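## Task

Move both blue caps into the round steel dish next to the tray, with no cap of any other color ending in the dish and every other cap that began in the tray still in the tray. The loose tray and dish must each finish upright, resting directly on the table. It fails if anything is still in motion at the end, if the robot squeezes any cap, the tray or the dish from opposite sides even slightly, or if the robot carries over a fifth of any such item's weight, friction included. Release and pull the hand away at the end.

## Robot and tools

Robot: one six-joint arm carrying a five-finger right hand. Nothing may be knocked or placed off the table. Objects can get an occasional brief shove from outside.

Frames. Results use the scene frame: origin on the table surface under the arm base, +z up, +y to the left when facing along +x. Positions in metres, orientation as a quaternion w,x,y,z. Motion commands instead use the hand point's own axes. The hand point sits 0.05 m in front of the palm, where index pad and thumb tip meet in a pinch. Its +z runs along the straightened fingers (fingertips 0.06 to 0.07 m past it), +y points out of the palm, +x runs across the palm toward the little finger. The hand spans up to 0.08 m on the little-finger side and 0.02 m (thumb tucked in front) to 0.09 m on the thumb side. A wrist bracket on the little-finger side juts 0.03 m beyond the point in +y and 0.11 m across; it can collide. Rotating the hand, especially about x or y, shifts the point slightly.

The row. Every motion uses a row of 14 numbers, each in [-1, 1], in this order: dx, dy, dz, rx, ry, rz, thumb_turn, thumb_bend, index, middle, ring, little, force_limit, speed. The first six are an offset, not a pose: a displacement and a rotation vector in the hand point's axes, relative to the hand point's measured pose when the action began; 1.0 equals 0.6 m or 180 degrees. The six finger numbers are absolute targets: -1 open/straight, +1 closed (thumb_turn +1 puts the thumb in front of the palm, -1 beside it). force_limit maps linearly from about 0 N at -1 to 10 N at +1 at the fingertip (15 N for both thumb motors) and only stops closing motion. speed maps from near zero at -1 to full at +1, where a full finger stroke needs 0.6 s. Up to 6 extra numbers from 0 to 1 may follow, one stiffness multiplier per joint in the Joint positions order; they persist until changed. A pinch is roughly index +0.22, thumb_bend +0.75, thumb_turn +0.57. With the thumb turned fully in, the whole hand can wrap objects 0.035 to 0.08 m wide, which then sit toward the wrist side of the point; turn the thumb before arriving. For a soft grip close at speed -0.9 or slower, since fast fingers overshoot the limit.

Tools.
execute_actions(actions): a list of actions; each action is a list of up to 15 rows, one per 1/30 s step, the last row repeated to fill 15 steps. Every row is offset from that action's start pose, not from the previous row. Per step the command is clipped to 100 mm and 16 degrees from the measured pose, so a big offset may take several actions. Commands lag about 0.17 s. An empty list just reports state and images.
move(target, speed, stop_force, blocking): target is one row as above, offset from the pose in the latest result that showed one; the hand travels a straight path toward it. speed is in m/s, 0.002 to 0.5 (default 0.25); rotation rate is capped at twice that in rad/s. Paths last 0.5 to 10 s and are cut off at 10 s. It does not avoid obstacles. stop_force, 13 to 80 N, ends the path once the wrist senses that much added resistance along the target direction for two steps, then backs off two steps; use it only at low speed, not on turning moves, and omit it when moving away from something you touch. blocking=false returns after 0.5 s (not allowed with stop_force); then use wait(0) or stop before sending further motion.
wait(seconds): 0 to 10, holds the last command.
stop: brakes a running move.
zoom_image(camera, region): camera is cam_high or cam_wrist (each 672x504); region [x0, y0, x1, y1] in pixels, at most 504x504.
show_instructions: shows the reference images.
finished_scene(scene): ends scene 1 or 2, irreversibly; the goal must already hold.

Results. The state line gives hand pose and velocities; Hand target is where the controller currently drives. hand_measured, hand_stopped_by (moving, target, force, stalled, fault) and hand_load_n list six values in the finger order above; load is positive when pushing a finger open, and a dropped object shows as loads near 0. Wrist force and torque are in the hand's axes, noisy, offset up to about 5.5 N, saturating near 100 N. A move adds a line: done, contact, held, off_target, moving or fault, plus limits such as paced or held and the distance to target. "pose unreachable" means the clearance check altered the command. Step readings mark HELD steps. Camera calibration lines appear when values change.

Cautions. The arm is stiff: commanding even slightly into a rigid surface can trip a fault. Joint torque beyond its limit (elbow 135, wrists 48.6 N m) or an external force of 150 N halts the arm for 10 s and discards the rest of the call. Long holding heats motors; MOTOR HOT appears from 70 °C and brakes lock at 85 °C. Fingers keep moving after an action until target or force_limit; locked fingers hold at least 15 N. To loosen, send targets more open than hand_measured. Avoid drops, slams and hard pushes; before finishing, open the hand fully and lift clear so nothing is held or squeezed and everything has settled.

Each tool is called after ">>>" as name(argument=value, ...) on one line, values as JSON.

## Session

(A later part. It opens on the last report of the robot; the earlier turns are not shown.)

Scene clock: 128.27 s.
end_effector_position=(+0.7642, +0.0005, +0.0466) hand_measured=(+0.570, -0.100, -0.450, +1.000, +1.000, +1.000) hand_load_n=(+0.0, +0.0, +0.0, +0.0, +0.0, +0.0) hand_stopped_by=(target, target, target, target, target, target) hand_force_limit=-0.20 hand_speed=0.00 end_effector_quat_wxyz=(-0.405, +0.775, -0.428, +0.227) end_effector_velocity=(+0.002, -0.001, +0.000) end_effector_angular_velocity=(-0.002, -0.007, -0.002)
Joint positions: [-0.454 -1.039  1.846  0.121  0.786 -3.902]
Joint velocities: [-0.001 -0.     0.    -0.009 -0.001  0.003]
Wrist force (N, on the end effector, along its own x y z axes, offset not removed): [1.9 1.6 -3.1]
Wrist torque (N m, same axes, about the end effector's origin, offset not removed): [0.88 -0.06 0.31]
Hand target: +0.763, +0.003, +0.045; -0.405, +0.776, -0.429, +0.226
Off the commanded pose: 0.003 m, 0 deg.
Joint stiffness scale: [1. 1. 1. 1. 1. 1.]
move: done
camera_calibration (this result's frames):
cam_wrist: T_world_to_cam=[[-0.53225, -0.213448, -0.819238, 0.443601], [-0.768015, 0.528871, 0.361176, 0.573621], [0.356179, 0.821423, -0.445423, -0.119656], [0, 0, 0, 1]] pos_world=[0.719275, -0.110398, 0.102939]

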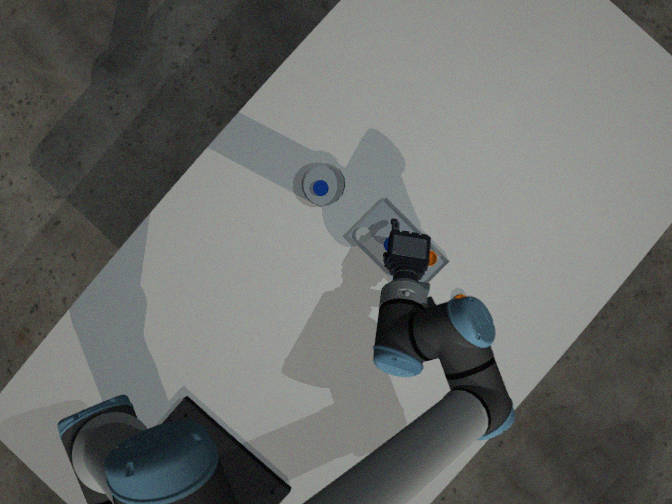

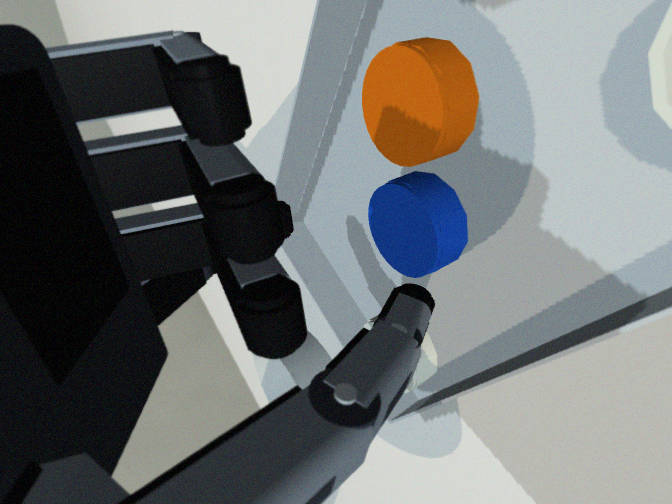

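>>> move(target=[-0.0067, 0.0375, 0.0182, 0, 0, 0, 0.57, -0.1, -0.45, 1, 1, 1, -0.2, 0.0], speed=0.03)

Scene clock: 134.33 s.
end_effector_position=(+0.7605, +0.0023, +0.0235) hand_measured=(+0.570, -0.100, -0.450, +1.000, +1.000, +1.000) hand_load_n=(+0.0, +0.0, +0.0, +0.0, +0.0, +0.0) hand_stopped_by=(target, target, target, target, target, target) hand_force_limit=-0.20 hand_speed=0.00 end_effector_quat_wxyz=(-0.405, +0.776, -0.428, +0.228) end_effector_velocity=(+0.001, -0.002, -0.000) end_effector_angular_velocity=(-0.003, -0.006, -0.000)
Joint positions: [-0.454 -1.015  1.862  0.08   0.786 -3.903]
Joint velocities: [-0.002  0.     0.    -0.006 -0.001 -0.001]
Wrist force (N, on the end effector, along its own x y z axes, offset not removed): [0.9 -1.9 1.2]
Wrist torque (N m, same axes, about the end effector's origin, offset not removed): [0.10 0.13 0.13]
Hand target: +0.759, +0.002, +0.022; -0.405, +0.775, -0.428, +0.227
Off the commanded pose: 0.002 m, 0 deg.
Joint stiffness scale: [1. 1. 1. 1. 1. 1.]
move: done
camera_calibration (this result's frames):
cam_wrist: T_world_to_cam=[[-0.531108, -0.214532, -0.819695, 0.422221], [-0.768774, 0.528756, 0.359727, 0.578795], [0.356246, 0.821215, -0.445753, -0.130133], [0, 0, 0, 1]] pos_world=[0.715567, -0.108594, 0.0798776]

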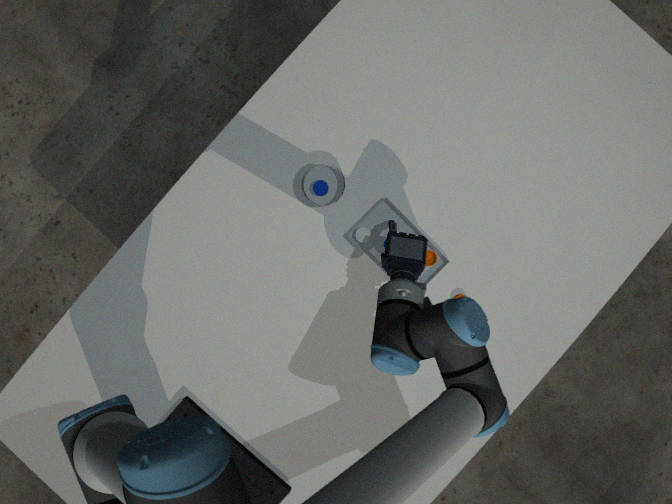

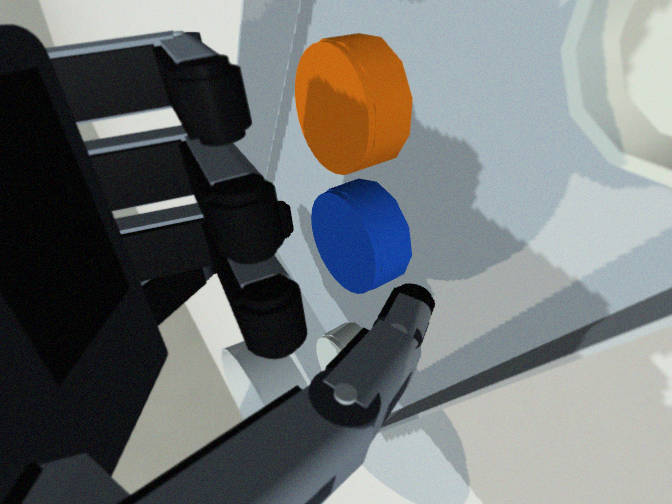

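Cap is positioned like the earlier successful grasp. Closing.

>>> execute_actions(actions=[[[0,0,0,0,0,0,0.57,0.75,0.22,1,1,1,-0.2,-0.85]],[[0,0,0,0,0,0,0.57,0.75,0.22,1,1,1,-0.2,-0.85]],[[0,0,0,0,0,0,0.57,0.75,0.22,1,1,1,-0.2,-0.85]],[[0,0,0,0,0,0,0.57,0.75,0.22,1,1,1,-0.2,-0.85]]])

Scene clock: 139.27 s.
end_effector_position=(+0.7607, +0.0022, +0.0235) hand_measured=(+0.570, +0.158, -0.078, +1.000, +1.000, +1.000) hand_load_n=(+0.0, +5.5, +7.0, +0.0, +0.0, +0.0) hand_stopped_by=(target, force, force, target, target, target) hand_force_limit=-0.20 hand_speed=-0.85 end_effector_quat_wxyz=(-0.405, +0.776, -0.428, +0.228) end_effector_velocity=(+0.000, -0.000, -0.000) end_effector_angular_velocity=(+0.002, +0.001, -0.002)
Joint positions: [-0.454 -1.015  1.862  0.079  0.786 -3.903]
Joint velocities: [-0.001  0.    -0.     0.     0.     0.003]
Wrist force (N, on the end effector, along its own x y z axes, offset not removed): [-5.5 -0.3 -0.6]
Wrist torque (N m, same axes, about the end effector's origin, offset not removed): [0.37 1.12 -0.26]
Hand target: +0.761, +0.002, +0.024; -0.405, +0.776, -0.428, +0.228
Off the commanded pose: 0.000 m, 0 deg.
Joint stiffness scale: [1. 1. 1. 1. 1. 1.]
Step readings (end_effector_position; steps 1 to 15: 1st action; 16 to 30: 2nd action; 31 to 45: 3rd action; 46 to 60: 4th action):
0: (+0.7607, +0.0022, +0.0235)
1: (+0.7607, +0.0022, +0.0235)
2: (+0.7607, +0.0022, +0.0235)
4: (+0.7607, +0.0022, +0.0235)
8: (+0.7607, +0.0022, +0.0235)
15: (+0.7607, +0.0022, +0.0235)
16: (+0.7607, +0.0022, +0.0235)
17: (+0.7607, +0.0022, +0.0235)
19: (+0.7607, +0.0022, +0.0235)
23: (+0.7607, +0.0022, +0.0235)
30: (+0.7607, +0.0022, +0.0235)
31: (+0.7607, +0.0022, +0.0235)
32: (+0.7607, +0.0022, +0.0235)
34: (+0.7607, +0.0022, +0.0235)
38: (+0.7607, +0.0022, +0.0235)
45: (+0.7607, +0.0022, +0.0235)
46: (+0.7607, +0.0022, +0.0235)
47: (+0.7607, +0.0022, +0.0235)
49: (+0.7607, +0.0022, +0.0235)
53: (+0.7607, +0.0022, +0.0235)
60: end_effector_position above
camera_calibration (this result's frames):
cam_wrist: T_world_to_cam=[[-0.530568, -0.214788, -0.819978, 0.421877], [-0.769012, 0.528865, 0.359057, 0.579186], [0.356537, 0.821077, -0.445773, -0.130337], [0, 0, 0, 1]] pos_world=[0.715705, -0.10868, 0.0798684]

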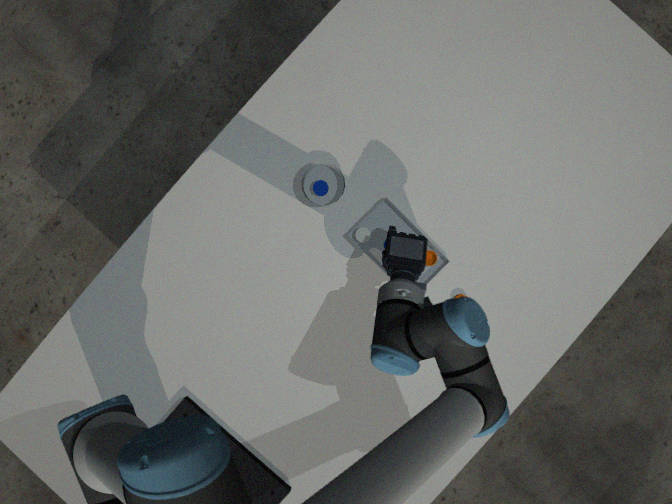

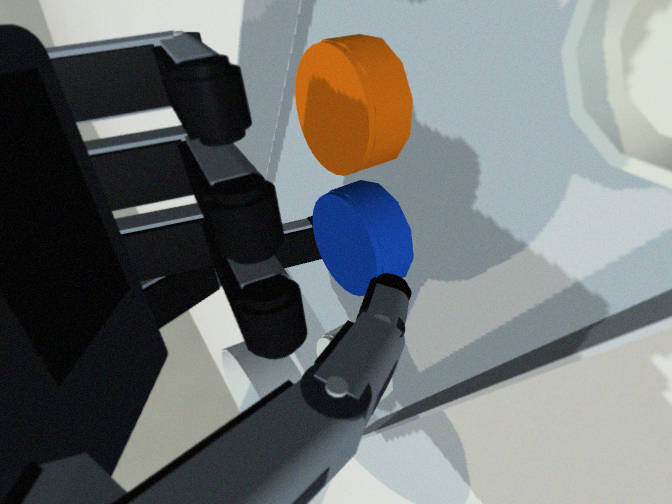

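>>> move(target=[0, -0.0956, -0.067, 0, 0, 0, 0.57, 0.75, 0.22, 1, 1, 1, -0.2, -0.85], speed=0.06)

Scene clock: 143.20 s.
end_effector_position=(+0.7589, +0.0035, +0.0921) hand_measured=(+0.570, +0.158, -0.078, +1.000, +1.000, +1.000) hand_load_n=(+0.0, +5.5, +7.0, +0.0, +0.0, +0.0) hand_stopped_by=(target, force, force, target, target, target) hand_force_limit=-0.20 hand_speed=-0.85 end_effector_quat_wxyz=(-0.405, +0.776, -0.428, +0.227) end_effector_velocity=(-0.002, -0.000, +0.000) end_effector_angular_velocity=(+0.002, +0.006, -0.001)
Joint positions: [-0.454 -1.101  1.84   0.188  0.786 -3.903]
Joint velocities: [-0.002  0.     0.     0.008  0.001 -0.002]
Wrist force (N, on the end effector, along its own x y z axes, offset not removed): [1.0 -2.4 -3.7]
Wrist torque (N m, same axes, about the end effector's origin, offset not removed): [0.11 0.21 0.18]
Hand target: +0.760, +0.002, +0.094; -0.405, +0.776, -0.428, +0.228
Off the commanded pose: 0.002 m, 0 deg.
Joint stiffness scale: [1. 1. 1. 1. 1. 1.]
move: done
camera_calibration (this result's frames):
cam_wrist: T_world_to_cam=[[-0.531828, -0.214138, -0.819331, 0.478343], [-0.768455, 0.528588, 0.360654, 0.551891], [0.355859, 0.821426, -0.445673, -0.0996453], [0, 0, 0, 1]] pos_world=[0.713959, -0.10744, 0.14847]

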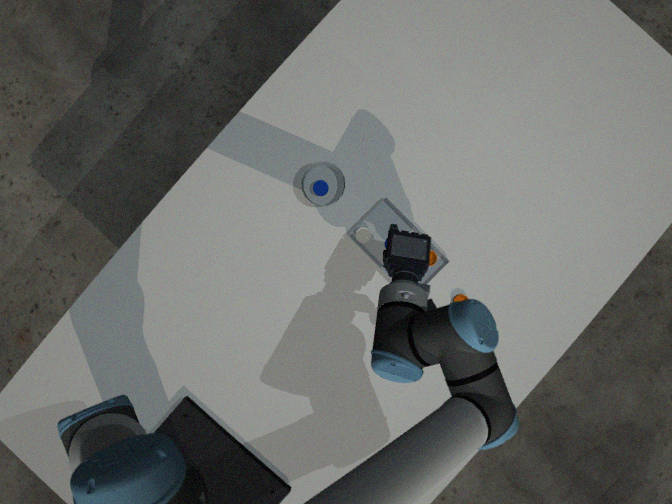

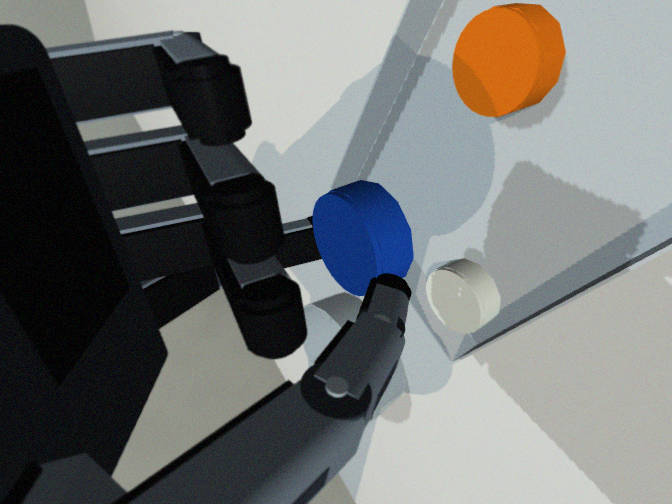

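>>> move(target=[-0.2277, -0.052, 0.1675, 0, 0, 0, 0.57, 0.75, 0.22, 1, 1, 1, -0.2, -0.85], speed=0.15)

Scene clock: 152.90 s.
end_effector_position=(+0.7715, +0.1714, +0.0606) hand_measured=(+0.570, +0.158, -0.078, +1.000, +1.000, +1.000) hand_load_n=(+0.0, +5.5, +7.0, +0.0, +0.0, +0.0) hand_stopped_by=(target, force, force, target, target, target) hand_force_limit=-0.20 hand_speed=-0.85 end_effector_quat_wxyz=(-0.405, +0.776, -0.427, +0.227) end_effector_velocity=(+0.002, -0.002, -0.001) end_effector_angular_velocity=(-0.002, +0.000, -0.012)
Joint positions: [-0.185 -1.095  1.869 -0.015  0.965 -3.643]
Joint velocities: [-0.     0.    -0.    -0.005  0.01   0.008]
Wrist force (N, on the end effector, along its own x y z axes, offset not removed): [-3.4 0.2 -2.2]
Wrist torque (N m, same axes, about the end effector's origin, offset not removed): [0.63 0.79 -0.08]
Hand target: +0.772, +0.172, +0.060; -0.404, +0.776, -0.428, +0.227
Off the commanded pose: 0.001 m, 0 deg.
Joint stiffness scale: [1. 1. 1. 1. 1. 1.]
move: done
camera_calibration (this result's frames):
cam_wrist: T_world_to_cam=[[-0.530978, -0.215158, -0.819615, 0.494706], [-0.769441, 0.527621, 0.359967, 0.485153], [0.354996, 0.821781, -0.445707, -0.255453], [0, 0, 0, 1]] pos_world=[0.72666, 0.0603896, 0.116972]

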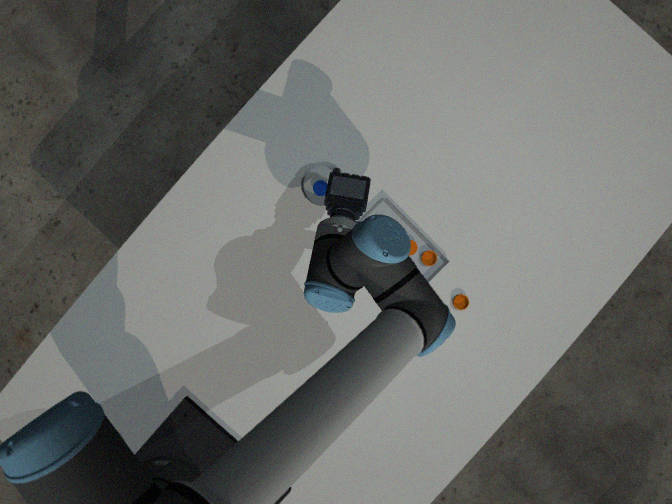

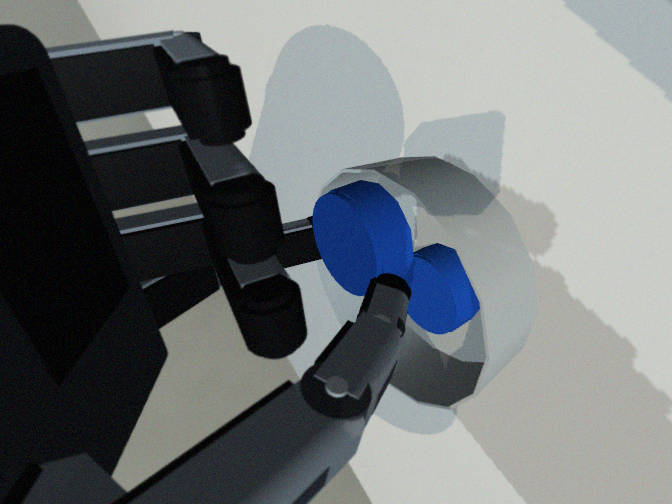

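>>> move(target=[-0.002, 0.0219, 0.0153, 0, 0, 0, 0.57, 0.75, 0.22, 1, 1, 1, -0.2, -0.85], speed=0.02)

Scene clock: 160.03 s.
end_effector_position=(+0.7736, +0.1707, +0.0479) hand_measured=(+0.570, +0.158, -0.078, +1.000, +1.000, +1.000) hand_load_n=(+0.5, +5.5, +7.0, +0.0, +0.0, +0.0) hand_stopped_by=(target, force, force, target, target, target) hand_force_limit=-0.20 hand_speed=-0.85 end_effector_quat_wxyz=(-0.405, +0.775, -0.427, +0.229) end_effector_velocity=(+0.002, -0.002, -0.001) end_effector_angular_velocity=(-0.003, -0.005, -0.002)
Joint positions: [-0.185 -1.079  1.873 -0.04   0.966 -3.642]
Joint velocities: [-0.001  0.001  0.001 -0.007  0.002 -0.001]
Wrist force (N, on the end effector, along its own x y z axes, offset not removed): [-0.6 -4.2 -3.0]
Wrist torque (N m, same axes, about the end effector's origin, offset not removed): [0.10 0.27 -0.14]
Hand target: +0.771, +0.172, +0.045; -0.405, +0.776, -0.427, +0.227
Off the commanded pose: 0.005 m, 0 deg.
Joint stiffness scale: [1. 1. 1. 1. 1. 1.]
move: off_target
camera_calibration (this result's frames):
cam_wrist: T_world_to_cam=[[-0.527756, -0.215238, -0.821673, 0.482852], [-0.770243, 0.529049, 0.356137, 0.49228], [0.358051, 0.820841, -0.444994, -0.263563], [0, 0, 0, 1]] pos_world=[0.728372, 0.0598316, 0.104143]

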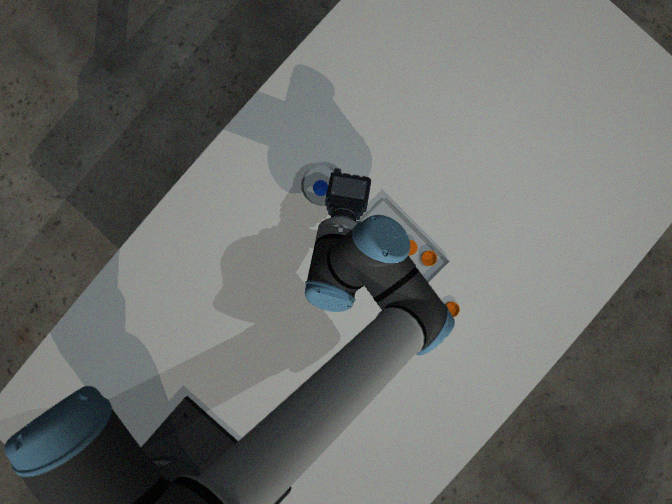

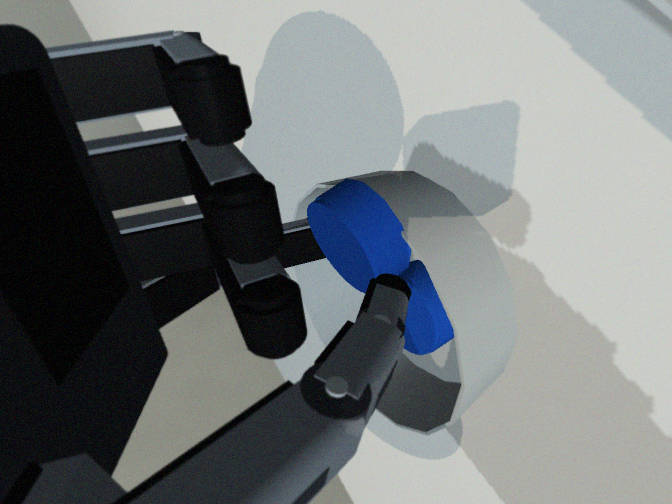

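>>> move(target=[-0.0133, -0.0055, -0.0038, 0, 0, 0, 0.57, 0.75, 0.22, 1, 1, 1, -0.2, -0.85], speed=0.015)

Scene clock: 168.73 s.
end_effector_position=(+0.7715, +0.1759, +0.0522) hand_measured=(+0.570, +0.158, -0.078, +1.000, +1.000, +1.000) hand_load_n=(+0.0, +5.5, +7.0, +0.0, +0.0, +0.0) hand_stopped_by=(target, force, force, target, target, target) hand_force_limit=-0.20 hand_speed=-0.85 end_effector_quat_wxyz=(-0.405, +0.775, -0.426, +0.230) end_effector_velocity=(-0.000, +0.001, +0.001) end_effector_angular_velocity=(+0.000, +0.000, -0.002)
Joint positions: [-0.177 -1.088  1.877 -0.041  0.972 -3.636]
Joint velocities: [ 0.001 -0.002  0.001  0.     0.002  0.003]
Wrist force (N, on the end effector, along its own x y z axes, offset not removed): [-4.4 1.5 0.3]
Wrist torque (N m, same axes, about the end effector's origin, offset not removed): [0.56 0.94 -0.09]
Hand target: +0.769, +0.177, +0.052; -0.405, +0.775, -0.427, +0.229
Off the commanded pose: 0.003 m, 0 deg.
Joint stiffness scale: [1. 1. 1. 1. 1. 1.]
move: done
camera_calibration (this result's frames):
cam_wrist: T_world_to_cam=[[-0.525718, -0.215833, -0.822822, 0.485038], [-0.771198, 0.529132, 0.353939, 0.487225], [0.35899, 0.820631, -0.444624, -0.265873], [0, 0, 0, 1]] pos_world=[0.726186, 0.0650647, 0.108439]

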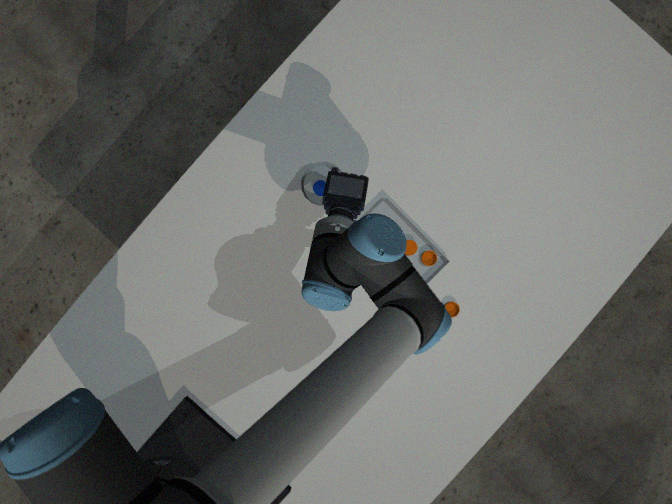

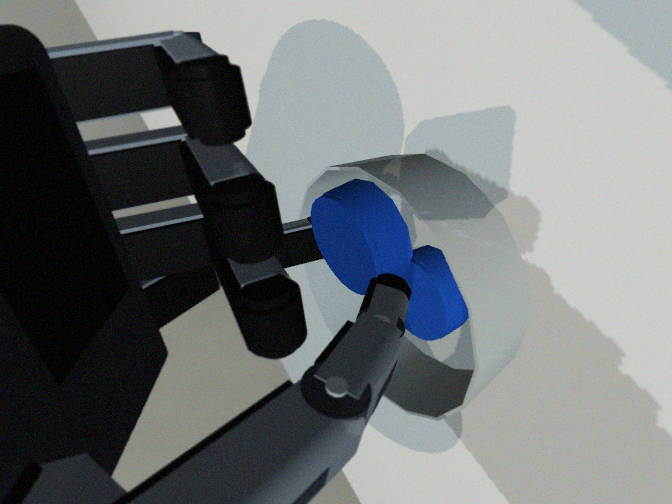

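>>> move(target=[-0.001, 0.0205, 0.0115, 0, 0, 0, 0.57, 0.75, 0.22, 1, 1, 1, -0.2, -0.85], speed=0.015)

Scene clock: 173.97 s.
end_effector_position=(+0.7722, +0.1757, +0.0406) hand_measured=(+0.570, +0.158, -0.078, +1.000, +1.000, +1.000) hand_load_n=(+0.5, +5.5, +7.0, +0.0, +0.0, +0.0) hand_stopped_by=(target, force, force, target, target, target) hand_force_limit=-0.20 hand_speed=-0.85 end_effector_quat_wxyz=(-0.406, +0.775, -0.426, +0.232) end_effector_velocity=(+0.000, +0.000, -0.001) end_effector_angular_velocity=(-0.000, -0.003, -0.000)
Joint positions: [-0.177 -1.074  1.882 -0.063  0.972 -3.635]
Joint velocities: [ 0.001  0.     0.001 -0.005  0.     0.001]
Wrist force (N, on the end effector, along its own x y z axes, offset not removed): [-1.5 1.1 -5.9]
Wrist torque (N m, same axes, about the end effector's origin, offset not removed): [0.86 0.60 0.15]
Hand target: +0.770, +0.176, +0.038; -0.405, +0.775, -0.426, +0.230
Off the commanded pose: 0.003 m, 0 deg.
Joint stiffness scale: [1. 1. 1. 1. 1. 1.]
move: done
camera_calibration (this result's frames):
cam_wrist: T_world_to_cam=[[-0.523372, -0.216028, -0.824266, 0.47413], [-0.772073, 0.529512, 0.351455, 0.492684], [0.360534, 0.820335, -0.443921, -0.272288], [0, 0, 0, 1]] pos_world=[0.726704, 0.06491, 0.0967783]

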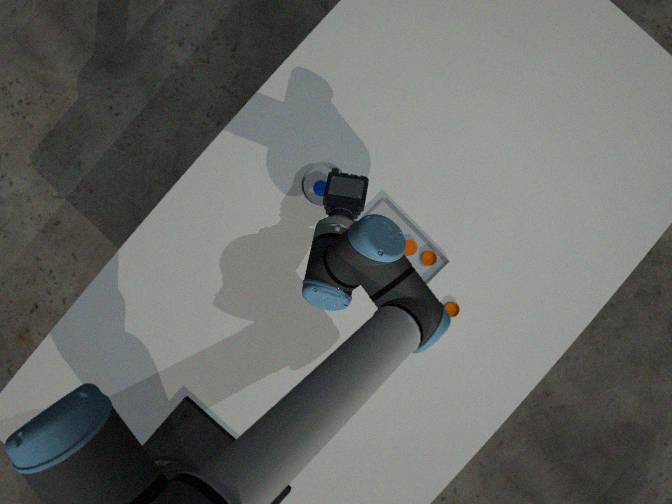

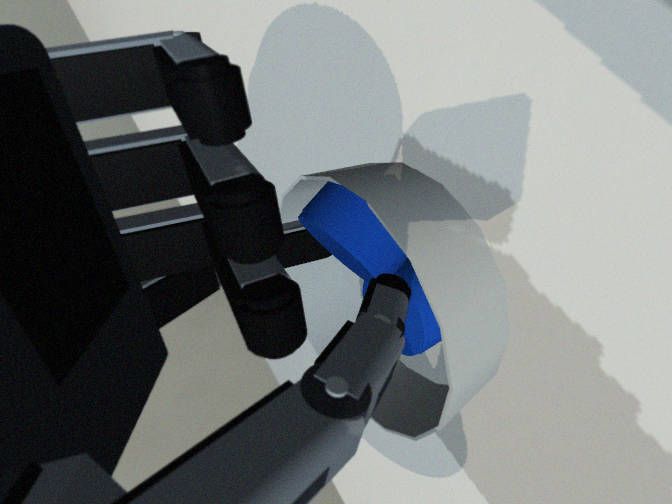

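>>> execute_actions(actions=[[[0,0,0,0,0,0,0.57,0.08,-0.25,1,1,1,-0.2,-0.7]],[[0,0,0,0,0,0,0.57,0.08,-0.25,1,1,1,-0.2,-0.7]],[[0,0,0,0,0,0,0.57,0.08,-0.25,1,1,1,-0.2,-0.7]]])

>>> move(target=[0, -0.1093, -0.0765, 0, 0, 0, 0.57, 0.08, -0.25, 1, 1, 1, -0.2, -0.7], speed=0.06)

Scene clock: 180.13 s.
end_effector_position=(+0.7723, +0.1757, +0.0406) hand_measured=(+0.570, +0.080, -0.250, +1.000, +1.000, +1.000) hand_load_n=(+0.0, +0.0, +0.0, +0.0, +0.0, +0.0) hand_stopped_by=(target, target, target, target, target, target) hand_force_limit=-0.20 hand_speed=-0.70 end_effector_quat_wxyz=(-0.406, +0.775, -0.426, +0.232) end_effector_velocity=(-0.000, +0.000, -0.000) end_effector_angular_velocity=(+0.001, +0.002, -0.002)
Joint positions: [-0.177 -1.074  1.882 -0.064  0.972 -3.635]
Joint velocities: [0.001 0.    0.    0.    0.002 0.003]
Wrist force (N, on the end effector, along its own x y z axes, offset not removed): [-0.6 1.7 -2.5]
Wrist torque (N m, same axes, about the end effector's origin, offset not removed): [0.87 0.41 0.05]
Hand target: +0.772, +0.176, +0.041; -0.406, +0.775, -0.426, +0.232
Off the commanded pose: 0.000 m, 0 deg.
Joint stiffness scale: [1. 1. 1. 1. 1. 1.]
Step readings (end_effector_position; steps 1 to 15: 1st action; 16 to 30: 2nd action; 31 to 45: 3rd action):
0: (+0.7723, +0.1757, +0.0406)
1: (+0.7723, +0.1757, +0.0406)
2: (+0.7723, +0.1757, +0.0406)
4: (+0.7723, +0.1757, +0.0406)
8: (+0.7723, +0.1757, +0.0406)
15: (+0.7723, +0.1757, +0.0406)
16: (+0.7723, +0.1757, +0.0406)
17: (+0.7723, +0.1757, +0.0406)
19: (+0.7723, +0.1757, +0.0406)
23: (+0.7723, +0.1757, +0.0406)
30: (+0.7723, +0.1757, +0.0406)
31: (+0.7723, +0.1757, +0.0406)
32: (+0.7723, +0.1757, +0.0406)
34: (+0.7723, +0.1757, +0.0406)
38: (+0.7723, +0.1757, +0.0406)
45: end_effector_position above
camera_calibration (this result's frames):
cam_wrist: T_world_to_cam=[[-0.522993, -0.216096, -0.824488, 0.473914], [-0.772248, 0.529511, 0.351072, 0.492925], [0.36071, 0.820317, -0.44381, -0.272452], [0, 0, 0, 1]] pos_world=[0.72679, 0.0648994, 0.0967669]

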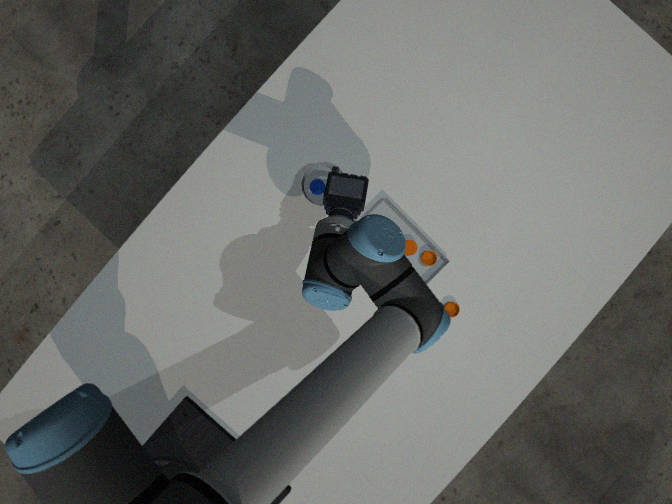

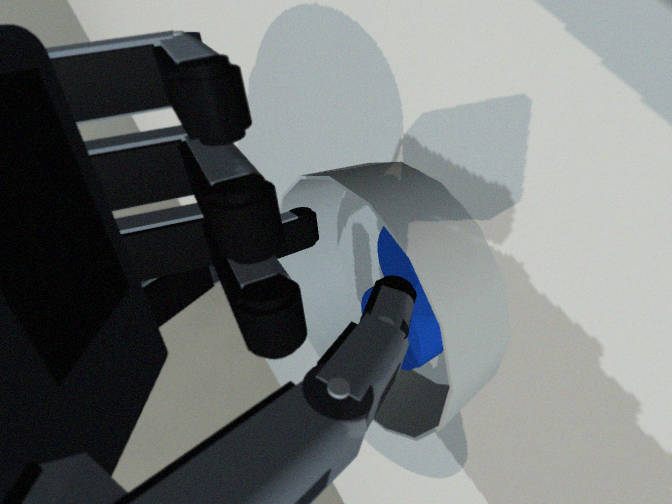

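Scene clock: 181.93 s.
end_effector_position=(+0.7696, +0.1766, +0.1191) hand_measured=(+0.570, +0.080, -0.250, +1.000, +1.000, +1.000) hand_load_n=(+0.0, +0.0, +0.0, +0.0, +0.0, +0.0) hand_stopped_by=(target, target, target, target, target, target) hand_force_limit=-0.20 hand_speed=-0.70 end_effector_quat_wxyz=(-0.406, +0.775, -0.426, +0.231) end_effector_velocity=(-0.003, +0.001, -0.001) end_effector_angular_velocity=(-0.002, +0.009, +0.001)
Joint positions: [-0.177 -1.168  1.849  0.065  0.972 -3.635]
Joint velocities: [ 0.001 -0.     0.     0.01   0.002 -0.003]
Wrist force (N, on the end effector, along its own x y z axes, offset not removed): [-1.5 -0.3 -2.7]
Wrist torque (N m, same axes, about the end effector's origin, offset not removed): [0.44 0.47 0.05]
Hand target: +0.771, +0.176, +0.121; -0.406, +0.775, -0.426, +0.232
Off the commanded pose: 0.002 m, 0 deg.
Joint stiffness scale: [1. 1. 1. 1. 1. 1.]
move: done
camera_calibration (this result's frames):
cam_wrist: T_world_to_cam=[[-0.524122, -0.215868, -0.823831, 0.538122], [-0.771764, 0.529419, 0.352273, 0.462277], [0.360107, 0.820437, -0.444079, -0.236873], [0, 0, 0, 1]] pos_world=[0.72411, 0.0657644, 0.175284]

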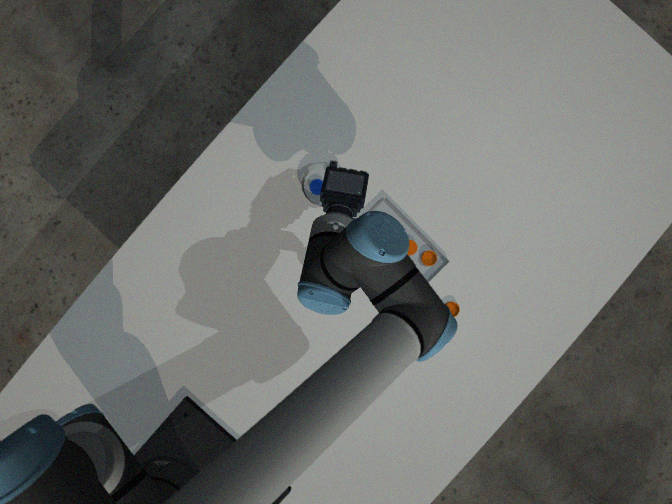

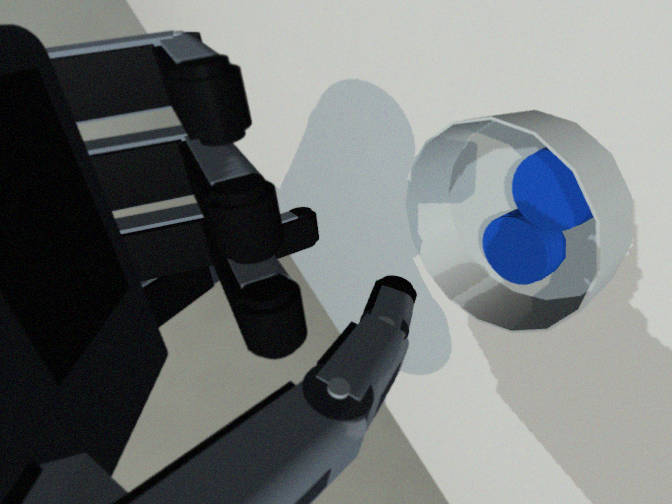

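>>> finished_scene(scene=2)

The scene is finished: the task was done.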